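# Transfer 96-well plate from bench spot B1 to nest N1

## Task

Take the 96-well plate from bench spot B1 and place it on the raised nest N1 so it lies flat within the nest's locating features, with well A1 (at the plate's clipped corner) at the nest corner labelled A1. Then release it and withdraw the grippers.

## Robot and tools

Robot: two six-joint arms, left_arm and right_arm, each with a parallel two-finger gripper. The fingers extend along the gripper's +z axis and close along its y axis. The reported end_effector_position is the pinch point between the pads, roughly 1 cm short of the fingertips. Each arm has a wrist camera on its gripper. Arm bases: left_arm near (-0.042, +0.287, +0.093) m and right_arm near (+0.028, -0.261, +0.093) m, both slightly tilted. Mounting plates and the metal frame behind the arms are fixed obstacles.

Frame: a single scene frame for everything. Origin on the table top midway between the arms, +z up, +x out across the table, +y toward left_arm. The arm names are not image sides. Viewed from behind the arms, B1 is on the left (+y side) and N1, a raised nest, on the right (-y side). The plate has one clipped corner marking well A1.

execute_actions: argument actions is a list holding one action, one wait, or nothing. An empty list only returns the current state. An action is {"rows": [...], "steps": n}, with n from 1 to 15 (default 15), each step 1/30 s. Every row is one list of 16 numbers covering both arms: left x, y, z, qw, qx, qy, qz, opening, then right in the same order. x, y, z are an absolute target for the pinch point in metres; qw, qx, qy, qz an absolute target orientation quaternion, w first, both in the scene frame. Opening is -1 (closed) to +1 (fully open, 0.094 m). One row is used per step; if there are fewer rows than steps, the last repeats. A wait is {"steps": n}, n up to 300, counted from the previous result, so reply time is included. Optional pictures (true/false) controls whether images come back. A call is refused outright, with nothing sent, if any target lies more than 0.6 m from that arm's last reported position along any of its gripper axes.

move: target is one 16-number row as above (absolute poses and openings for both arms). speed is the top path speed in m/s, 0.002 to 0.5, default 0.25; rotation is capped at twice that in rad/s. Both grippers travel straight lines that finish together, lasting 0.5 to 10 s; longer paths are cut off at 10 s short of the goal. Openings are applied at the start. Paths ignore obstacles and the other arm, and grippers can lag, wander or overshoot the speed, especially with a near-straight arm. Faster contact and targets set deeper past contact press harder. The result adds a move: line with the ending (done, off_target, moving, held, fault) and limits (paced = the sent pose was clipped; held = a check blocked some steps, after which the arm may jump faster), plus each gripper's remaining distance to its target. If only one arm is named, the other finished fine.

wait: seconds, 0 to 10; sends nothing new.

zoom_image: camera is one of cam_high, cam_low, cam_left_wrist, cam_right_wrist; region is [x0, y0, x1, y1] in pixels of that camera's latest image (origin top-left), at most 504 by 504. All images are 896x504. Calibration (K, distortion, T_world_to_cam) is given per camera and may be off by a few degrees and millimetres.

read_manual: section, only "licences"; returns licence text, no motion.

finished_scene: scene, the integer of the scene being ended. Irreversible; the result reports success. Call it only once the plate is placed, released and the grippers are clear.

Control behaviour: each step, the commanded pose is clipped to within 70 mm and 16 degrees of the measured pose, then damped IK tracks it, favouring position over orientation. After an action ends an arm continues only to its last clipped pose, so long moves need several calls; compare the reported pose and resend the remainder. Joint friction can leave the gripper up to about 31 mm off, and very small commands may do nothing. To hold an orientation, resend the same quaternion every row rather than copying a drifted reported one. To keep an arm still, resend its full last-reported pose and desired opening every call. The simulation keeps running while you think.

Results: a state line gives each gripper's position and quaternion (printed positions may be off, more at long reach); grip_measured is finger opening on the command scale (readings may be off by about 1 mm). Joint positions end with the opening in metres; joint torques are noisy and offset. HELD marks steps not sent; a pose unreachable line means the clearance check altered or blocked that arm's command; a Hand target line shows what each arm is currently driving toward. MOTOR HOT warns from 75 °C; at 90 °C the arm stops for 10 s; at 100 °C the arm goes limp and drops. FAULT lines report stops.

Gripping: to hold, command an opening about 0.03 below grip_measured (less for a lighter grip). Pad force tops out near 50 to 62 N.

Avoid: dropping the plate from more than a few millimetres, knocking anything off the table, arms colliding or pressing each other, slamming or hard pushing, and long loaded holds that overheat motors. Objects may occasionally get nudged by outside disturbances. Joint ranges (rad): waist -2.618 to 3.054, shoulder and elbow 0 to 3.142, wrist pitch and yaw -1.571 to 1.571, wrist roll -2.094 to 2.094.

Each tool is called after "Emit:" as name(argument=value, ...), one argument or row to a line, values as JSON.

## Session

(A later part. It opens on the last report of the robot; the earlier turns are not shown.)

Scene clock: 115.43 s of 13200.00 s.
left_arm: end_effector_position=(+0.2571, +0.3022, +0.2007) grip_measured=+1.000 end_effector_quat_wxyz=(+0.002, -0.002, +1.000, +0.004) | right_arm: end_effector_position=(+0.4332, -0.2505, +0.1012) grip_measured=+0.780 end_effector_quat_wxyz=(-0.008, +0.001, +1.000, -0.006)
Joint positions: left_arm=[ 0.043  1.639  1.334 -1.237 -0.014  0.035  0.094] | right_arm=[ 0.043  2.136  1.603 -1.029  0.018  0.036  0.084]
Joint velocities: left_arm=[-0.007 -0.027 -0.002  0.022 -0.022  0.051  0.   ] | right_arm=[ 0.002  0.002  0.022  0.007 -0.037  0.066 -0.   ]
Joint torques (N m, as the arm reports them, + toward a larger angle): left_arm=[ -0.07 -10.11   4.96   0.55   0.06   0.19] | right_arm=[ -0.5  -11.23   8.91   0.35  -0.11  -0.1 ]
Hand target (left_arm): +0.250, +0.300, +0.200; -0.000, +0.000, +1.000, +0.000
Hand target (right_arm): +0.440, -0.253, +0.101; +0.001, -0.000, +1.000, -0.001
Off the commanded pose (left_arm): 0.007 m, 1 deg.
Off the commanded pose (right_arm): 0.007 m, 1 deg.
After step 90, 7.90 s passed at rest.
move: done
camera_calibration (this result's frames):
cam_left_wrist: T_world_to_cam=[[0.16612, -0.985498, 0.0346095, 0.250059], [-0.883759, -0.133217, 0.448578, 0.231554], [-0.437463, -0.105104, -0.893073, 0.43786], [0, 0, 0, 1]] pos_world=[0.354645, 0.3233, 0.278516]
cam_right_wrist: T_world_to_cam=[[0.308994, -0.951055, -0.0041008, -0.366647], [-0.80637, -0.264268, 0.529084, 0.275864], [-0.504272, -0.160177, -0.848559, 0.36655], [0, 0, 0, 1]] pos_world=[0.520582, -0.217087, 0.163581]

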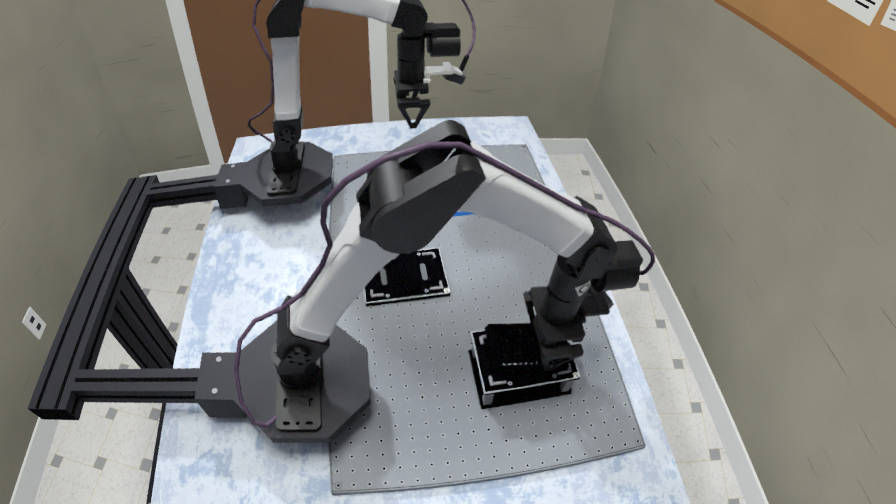

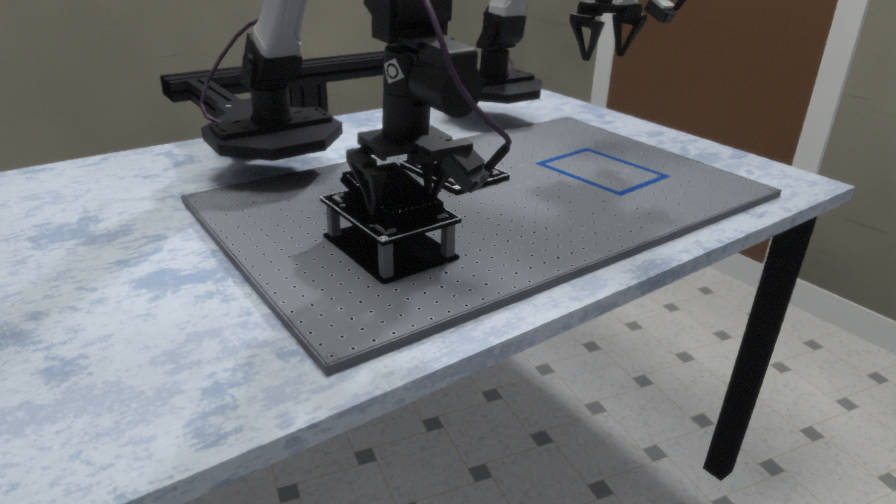

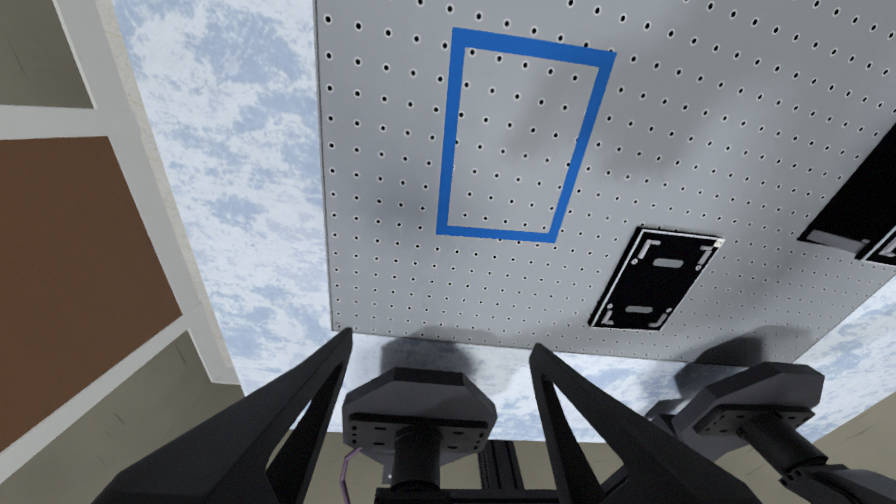

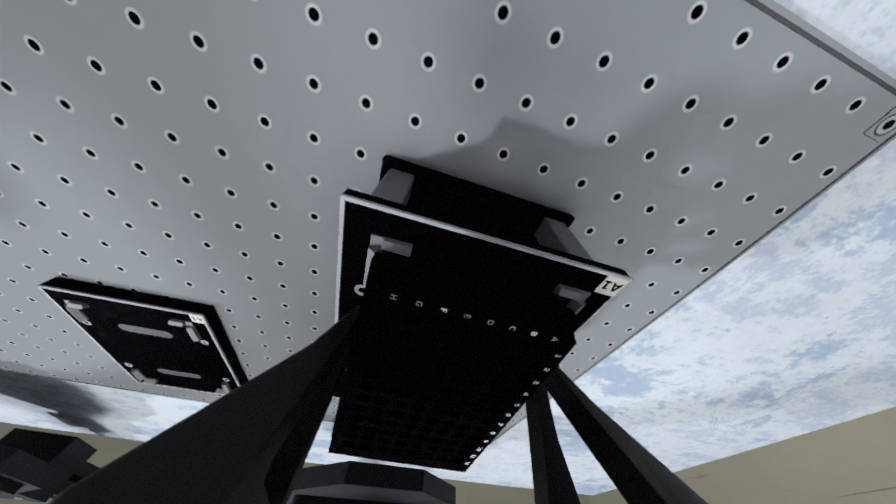

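Emit:
move(
  target=[0.25,0.30,0.2,0,0,1,0,1, 0.445,-0.252,0.088,0,0,1,0,0.74],
  speed=0.04,
)

Emit:
zoom_image(
  camera="cam_low",
  region=[300, 140, 500, 290],
)

Scene clock: 126.53 s of 13200.00 s.
left_arm: end_effector_position=(+0.2571, +0.3022, +0.2007) grip_measured=+1.000 end_effector_quat_wxyz=(+0.002, -0.002, +1.000, +0.004) | right_arm: end_effector_position=(+0.4343, -0.2509, +0.0968) grip_measured=+0.780 end_effector_quat_wxyz=(-0.010, -0.001, +1.000, -0.005)
Joint positions: left_arm=[ 0.043  1.639  1.334 -1.237 -0.014  0.035  0.094] | right_arm=[ 0.042  2.15   1.608 -1.024  0.017  0.03   0.084]
Joint velocities: left_arm=[-0.002  0.017  0.012  0.007  0.022 -0.007  0.   ] | right_arm=[-0.002 -0.002 -0.027 -0.051 -0.022  0.037  0.   ]
Joint torques (N m, as the arm reports them, + toward a larger angle): left_arm=[ -0.05 -10.09   4.96   0.55   0.07   0.19] | right_arm=[-0.35 -9.68  8.82  0.63 -0.12 -0.04]
Hand target (left_arm): +0.250, +0.300, +0.200; -0.000, +0.000, +1.000, +0.000
Hand target (right_arm): +0.445, -0.252, +0.089; +0.000, +0.000, +1.000, -0.000
Off the commanded pose (left_arm): 0.007 m, 1 deg.
Off the commanded pose (right_arm): 0.014 m, 1 deg.
After step 90, 7.40 s passed at rest.
move: off_target (right_arm)
camera_calibration (this result's frames):
cam_left_wrist: T_world_to_cam=[[0.16612, -0.985498, 0.0346095, 0.250059], [-0.883759, -0.133217, 0.448578, 0.231554], [-0.437463, -0.105104, -0.893073, 0.43786], [0, 0, 0, 1]] pos_world=[0.354645, 0.3233, 0.278516]
cam_right_wrist: T_world_to_cam=[[0.313337, -0.949621, -0.00631162, -0.368721], [-0.80246, -0.268322, 0.532974, 0.275864], [-0.507816, -0.161936, -0.846108, 0.364205], [0, 0, 0, 1]] pos_world=[0.521853, -0.217147, 0.158801]

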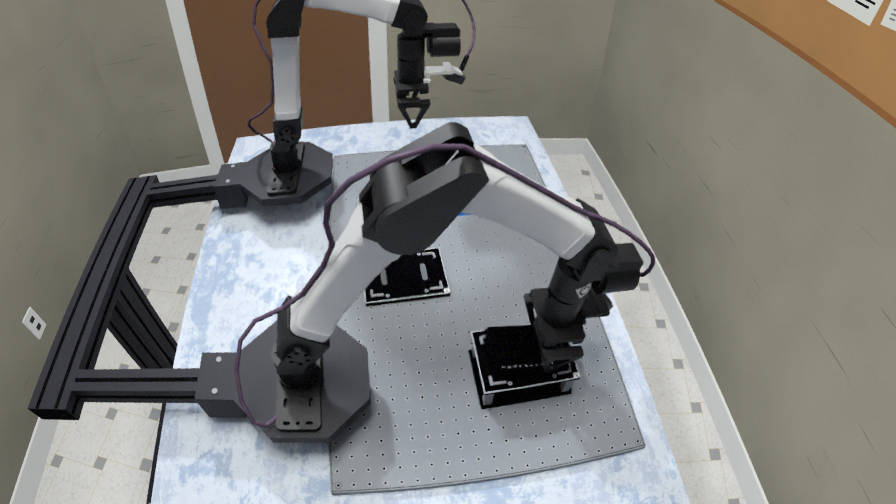

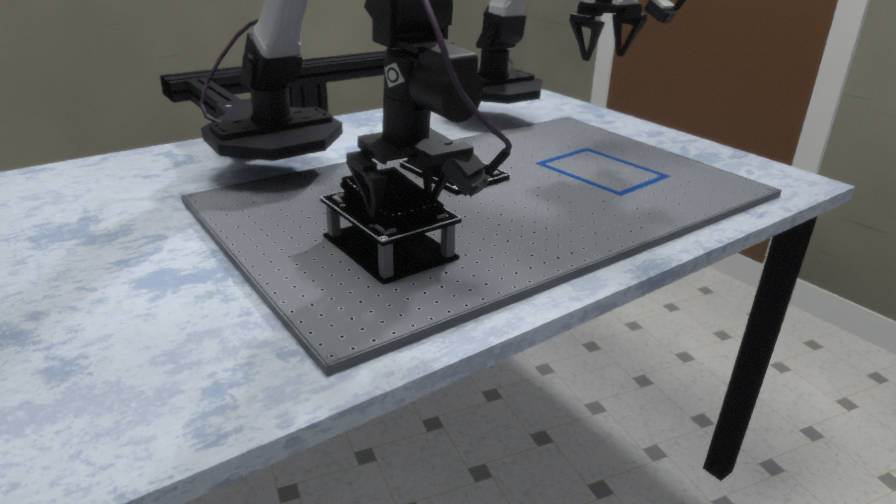

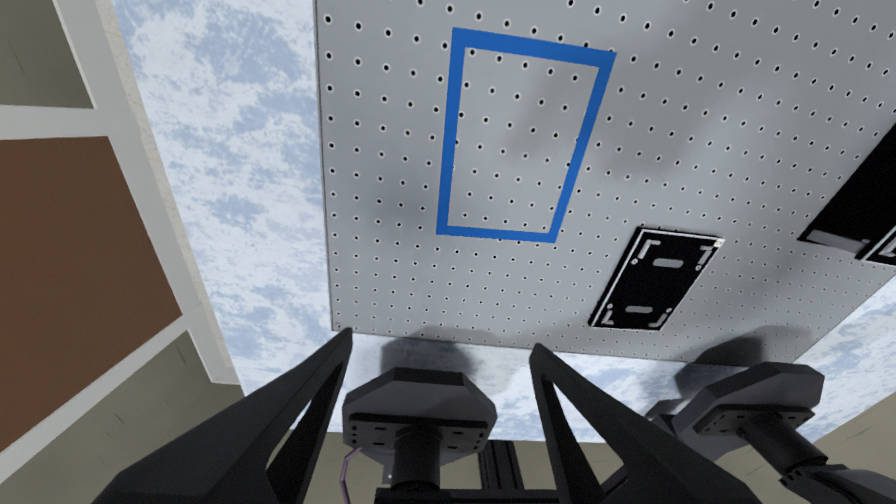

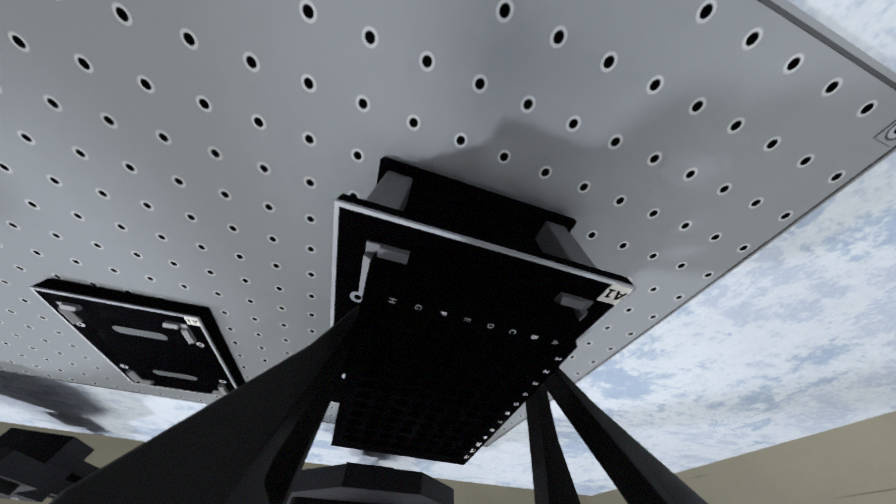

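Region (300, 140, 500, 290) of cam_low's 896x504 image, scaled by 2.520, with more detail than that image has; it fills the top 378 rows of this view, and the rest is white.

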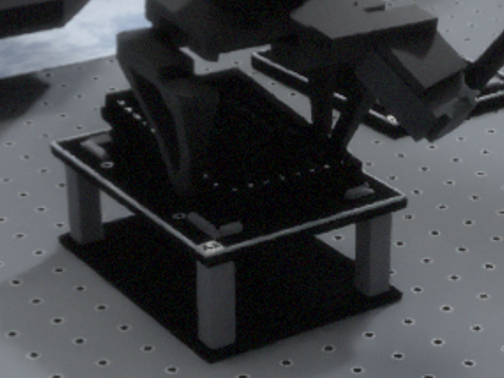

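Slightly more down (friction).

Emit:
move(
  target=[0.25,0.30,0.2,0,0,1,0,1, 0.45,-0.252,0.075,0,0,1,0,0.74],
  speed=0.04,
)

Emit:
zoom_image(
  camera="cam_low",
  region=[300, 140, 500, 290],
)

Scene clock: 130.77 s of 13200.00 s.
left_arm: end_effector_position=(+0.2571, +0.3022, +0.2007) grip_measured=+1.000 end_effector_quat_wxyz=(+0.002, -0.002, +1.000, +0.004) | right_arm: end_effector_position=(+0.4345, -0.2514, +0.0941) grip_measured=+0.780 end_effector_quat_wxyz=(-0.015, -0.004, +1.000, -0.004)
Joint positions: left_arm=[ 0.043  1.639  1.334 -1.237 -0.014  0.035  0.094] | right_arm=[ 0.039  2.163  1.618 -1.031  0.013  0.021  0.084]
Joint velocities: left_arm=[-0.007 -0.007  0.002 -0.022  0.007 -0.051  0.   ] | right_arm=[-0.007 -0.002  0.007 -0.051  0.007  0.022 -0.001]
Joint torques (N m, as the arm reports them, + toward a larger angle): left_arm=[ -0.05 -10.08   4.96   0.55   0.07   0.18] | right_arm=[-0.16 -8.17  8.17  1.05 -0.09  0.02]
Hand target (left_arm): +0.250, +0.300, +0.200; -0.000, +0.000, +1.000, +0.000
Hand target (right_arm): +0.449, -0.252, +0.076; -0.000, -0.000, +1.000, -0.000
Off the commanded pose (left_arm): 0.007 m, 1 deg.
Off the commanded pose (right_arm): 0.025 m, 2 deg.
After step 90, 0.33 s passed at rest.
move: off_target (right_arm)
camera_calibration (this result's frames):
cam_left_wrist: T_world_to_cam=[[0.16612, -0.985498, 0.0346095, 0.250059], [-0.883759, -0.133217, 0.448578, 0.231554], [-0.437463, -0.105104, -0.893073, 0.43786], [0, 0, 0, 1]] pos_world=[0.354645, 0.3233, 0.278516]
cam_right_wrist: T_world_to_cam=[[0.319012, -0.947667, -0.0126228, -0.37063], [-0.795381, -0.274943, 0.540163, 0.271927], [-0.515365, -0.162279, -0.841466, 0.364708], [0, 0, 0, 1]] pos_world=[0.522479, -0.217285, 0.155326]

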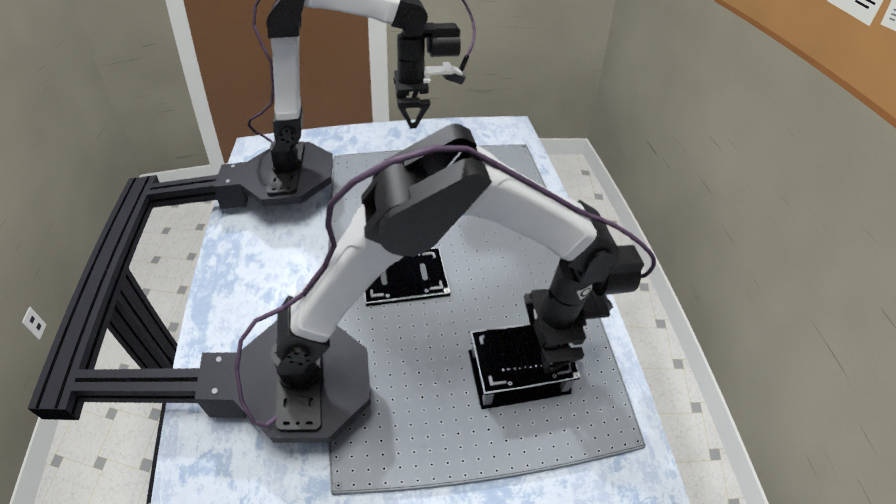

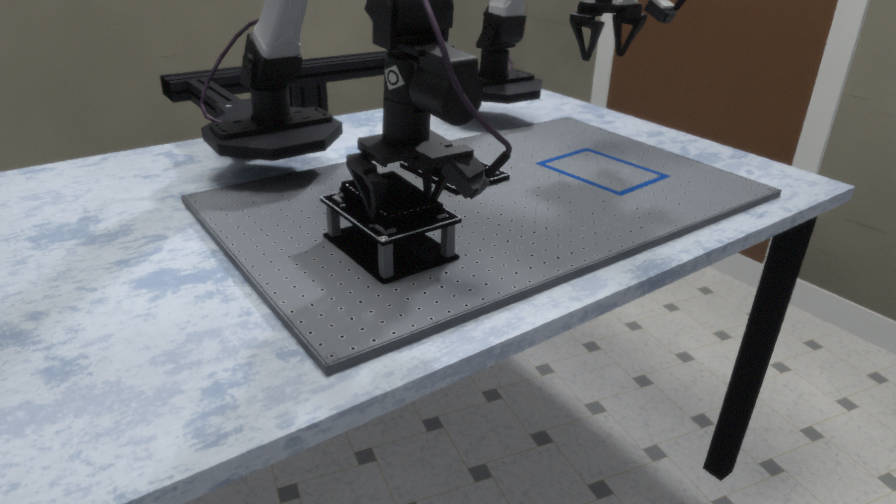

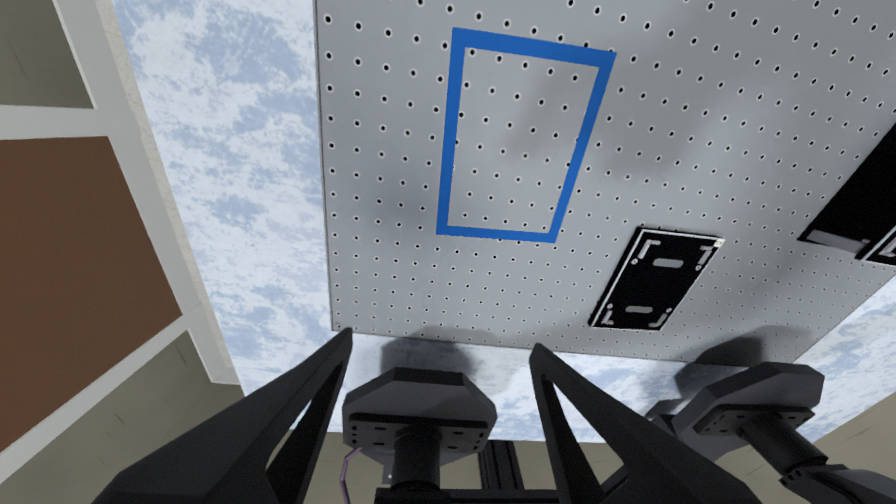

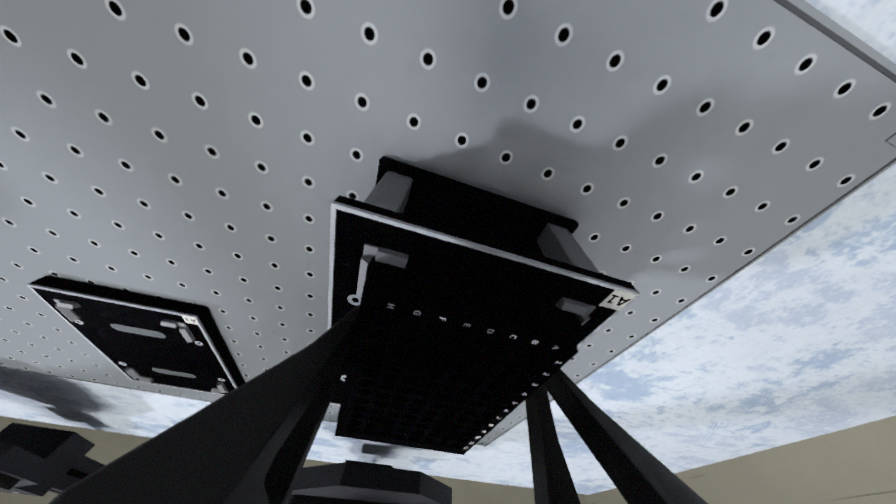

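Region (300, 140, 500, 290) of cam_low's 896x504 image, scaled by 2.520, with more detail than that image has; it fills the top 378 rows of this view, and the rest is white.

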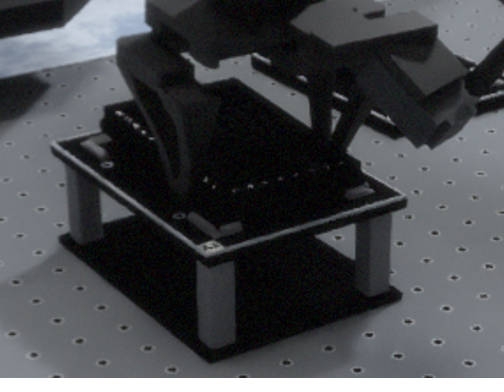

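Seems seated. Release and lift.

Emit:
move(
  target=[0.25,0.30,0.2,0,0,1,0,1, 0.4345,-0.2514,0.094,0,0,1,0,1],
)

Emit:
move(
  target=[0.25,0.30,0.2,0,0,1,0,1, 0.40,-0.25,0.2,0,0,1,0,1],
  speed=0.15,
)

Emit:
zoom_image(
  camera="cam_low",
  region=[300, 140, 500, 290],
)

Scene clock: 137.97 s of 13200.00 s.
left_arm: end_effector_position=(+0.2571, +0.3022, +0.2007) grip_measured=+1.000 end_effector_quat_wxyz=(+0.002, -0.002, +1.000, +0.004) | right_arm: end_effector_position=(+0.4346, -0.2514, +0.0952) grip_measured=+1.000 end_effector_quat_wxyz=(-0.006, -0.004, +1.000, -0.003)
Joint positions: left_arm=[ 0.043  1.639  1.334 -1.237 -0.014  0.035  0.094] | right_arm=[ 0.039  2.145  1.593 -1.006  0.013  0.021  0.094]
Joint velocities: left_arm=[-0.012 -0.017  0.002  0.022  0.022  0.007  0.   ] | right_arm=[ 0.022 -0.002  0.007  0.007 -0.037 -0.022  0.   ]
Joint torques (N m, as the arm reports them, + toward a larger angle): left_arm=[ -0.05 -10.14   5.     0.54   0.07   0.18] | right_arm=[  0.21 -13.02   5.76   0.45  -0.1    0.06]
Hand target (left_arm): +0.250, +0.300, +0.200; -0.000, +0.000, +1.000, +0.000
Hand target (right_arm): +0.435, -0.251, +0.094; -0.000, -0.000, +1.000, -0.000
Off the commanded pose (left_arm): 0.007 m, 1 deg.
Off the commanded pose (right_arm): 0.001 m, 1 deg.
After step 90, 3.50 s passed at rest.
move: done
camera_calibration (this result's frames):
cam_left_wrist: T_world_to_cam=[[0.16612, -0.985498, 0.0346095, 0.250059], [-0.883759, -0.133217, 0.448578, 0.231554], [-0.437463, -0.105104, -0.893073, 0.43786], [0, 0, 0, 1]] pos_world=[0.354645, 0.3233, 0.278516]
cam_right_wrist: T_world_to_cam=[[0.319434, -0.947581, -0.00719023, -0.37133], [-0.805262, -0.275442, 0.525058, 0.277003], [-0.499515, -0.161931, -0.851036, 0.359806], [0, 0, 0, 1]] pos_world=[0.521404, -0.217303, 0.158095]

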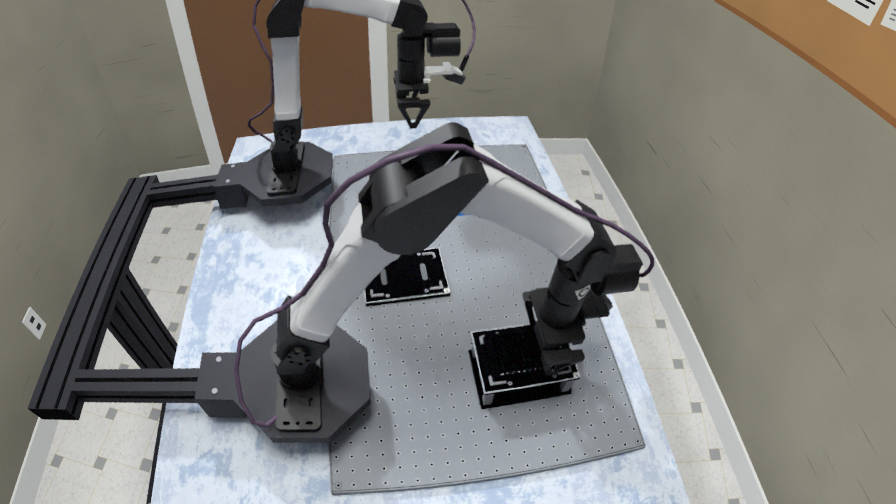

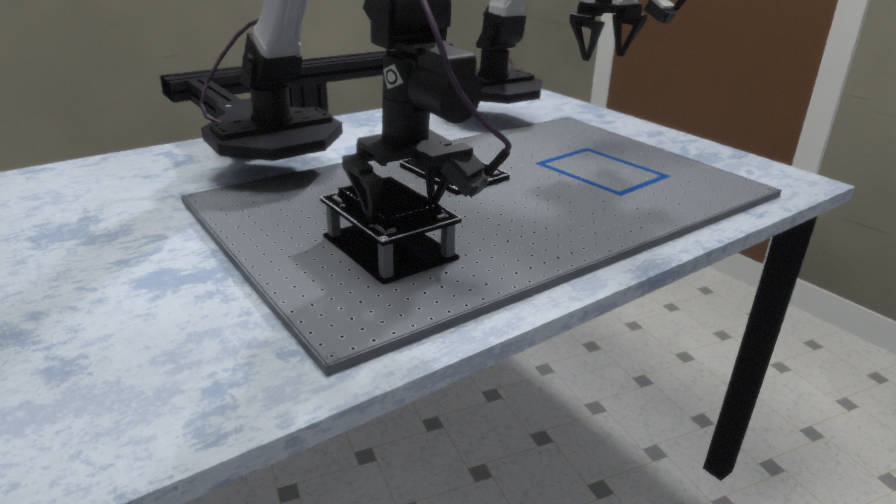

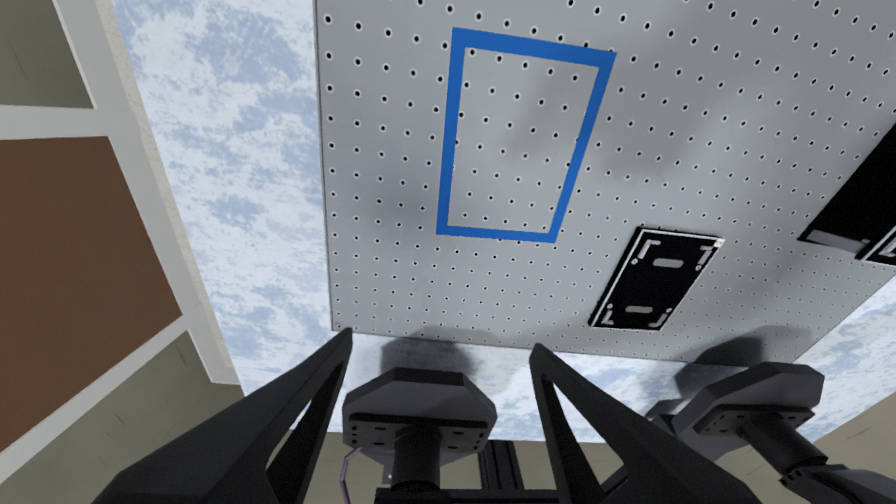

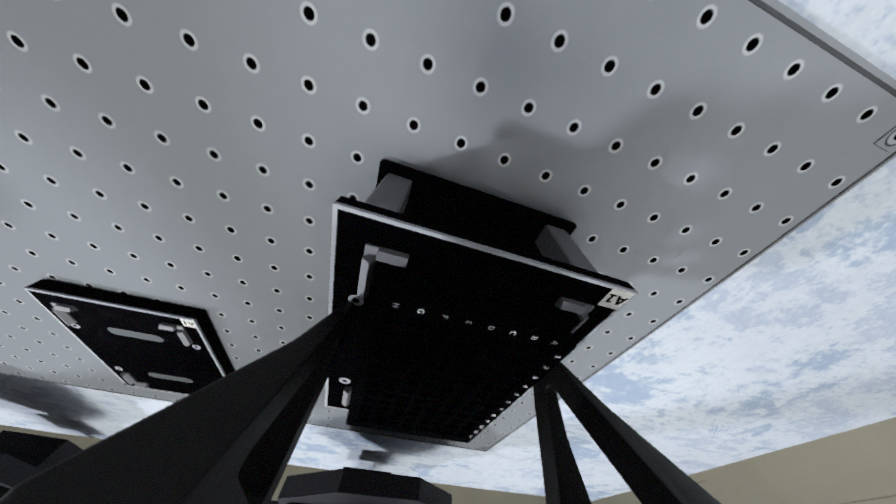

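Scene clock: 139.27 s of 13200.00 s.
left_arm: end_effector_position=(+0.2571, +0.3022, +0.2007) grip_measured=+1.000 end_effector_quat_wxyz=(+0.002, -0.002, +1.000, +0.004) | right_arm: end_effector_position=(+0.3995, -0.2531, +0.1968) grip_measured=+1.000 end_effector_quat_wxyz=(+0.004, -0.002, +1.000, -0.003)
Joint positions: left_arm=[ 0.043  1.639  1.334 -1.237 -0.014  0.035  0.094] | right_arm=[ 0.039  1.914  1.658 -1.283  0.013  0.025  0.094]
Joint velocities: left_arm=[-0.002  0.012 -0.027 -0.022  0.022  0.007  0.   ] | right_arm=[ 0.012 -0.002 -0.012 -0.051 -0.037 -0.139  0.   ]
Joint torques (N m, as the arm reports them, + toward a larger angle): left_arm=[  0.   -10.09   4.94   0.55   0.06   0.19] | right_arm=[  1.12 -10.44   8.88   0.07  -0.1    0.12]
Hand target (left_arm): +0.250, +0.300, +0.200; -0.000, +0.000, +1.000, +0.000
Hand target (right_arm): +0.398, -0.249, +0.200; +0.000, +0.000, +1.000, +0.000
Off the commanded pose (left_arm): 0.007 m, 1 deg.
Off the commanded pose (right_arm): 0.004 m, 1 deg.
move: done
camera_calibration (this result's frames):
cam_left_wrist: T_world_to_cam=[[0.16612, -0.985498, 0.0346095, 0.250059], [-0.883759, -0.133217, 0.448578, 0.231554], [-0.437463, -0.105104, -0.893073, 0.43786], [0, 0, 0, 1]] pos_world=[0.354645, 0.3233, 0.278516]
cam_right_wrist: T_world_to_cam=[[0.315047, -0.949075, -0.0014379, -0.36079], [-0.816818, -0.271914, 0.508794, 0.203582], [-0.483275, -0.159119, -0.860887, 0.424595], [0, 0, 0, 1]] pos_world=[0.485152, -0.219499, 0.261428]

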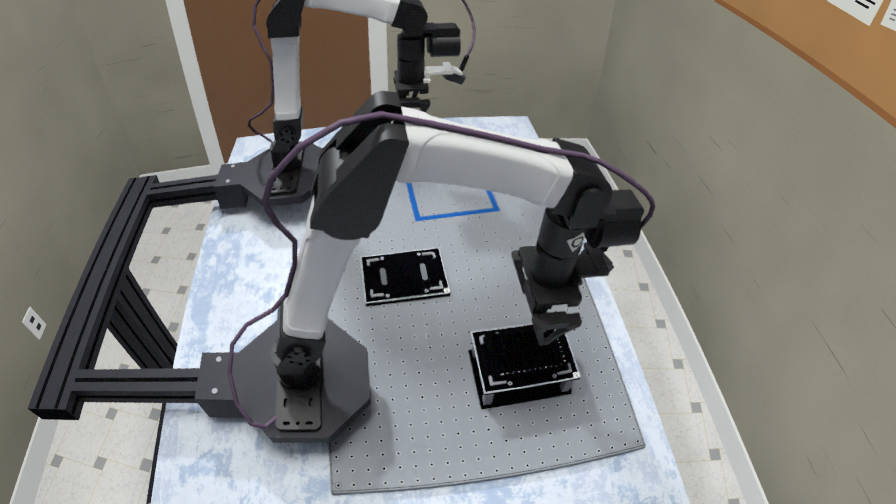

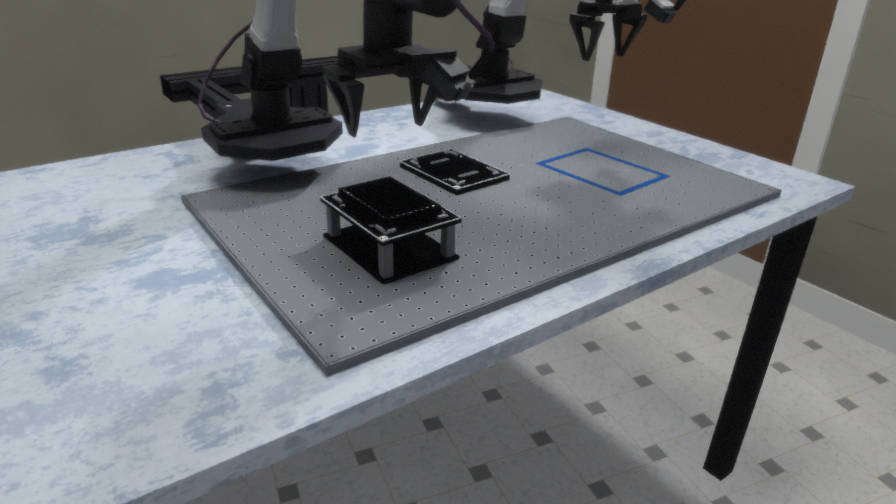

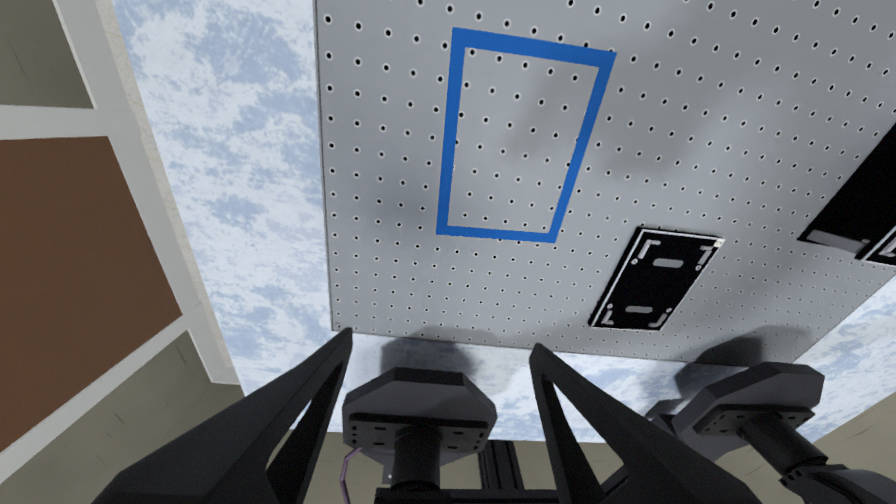

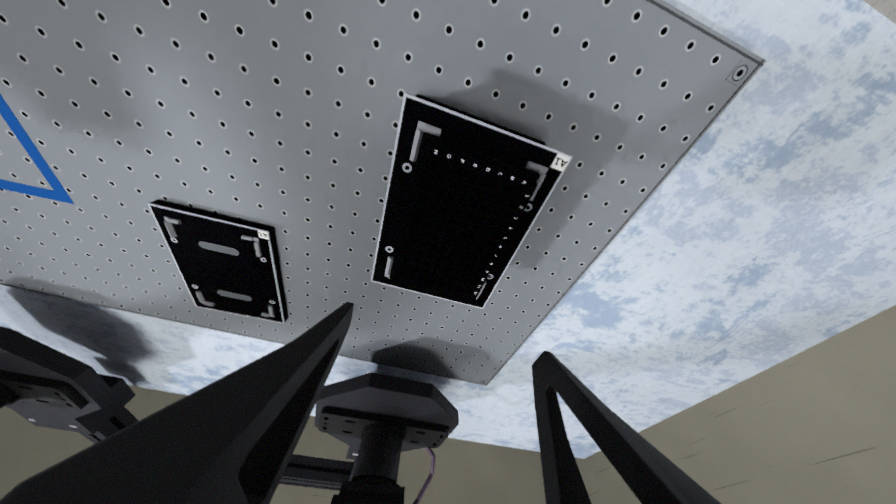

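Region (300, 140, 500, 290) of cam_low's 896x504 image, scaled by 2.520, with more detail than that image has; it fills the top 378 rows of this view, and the rest is white.

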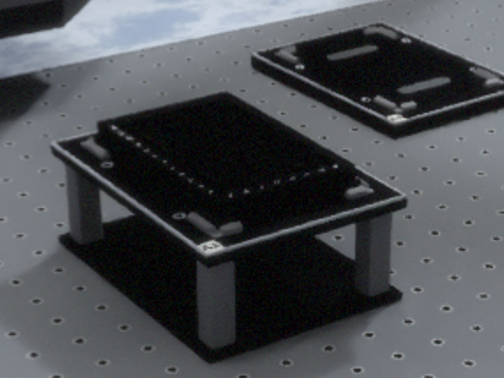

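Emit:
zoom_image(
  camera="cam_right_wrist",
  region=[350, 80, 600, 320],
)

Region (350, 80, 600, 320) of cam_right_wrist's 896x504 image, scaled by 2.016, with more detail than that image has; it fills the top 484 rows of this view, and the rest is white.

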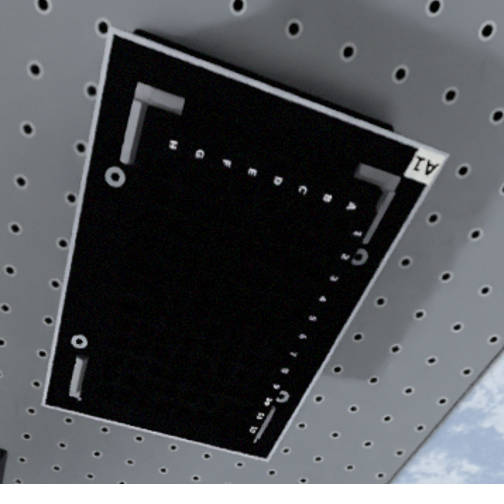

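Looks seated.

Emit:
finished_scene(
  scene=1,
)

The scene is finished: the task was done.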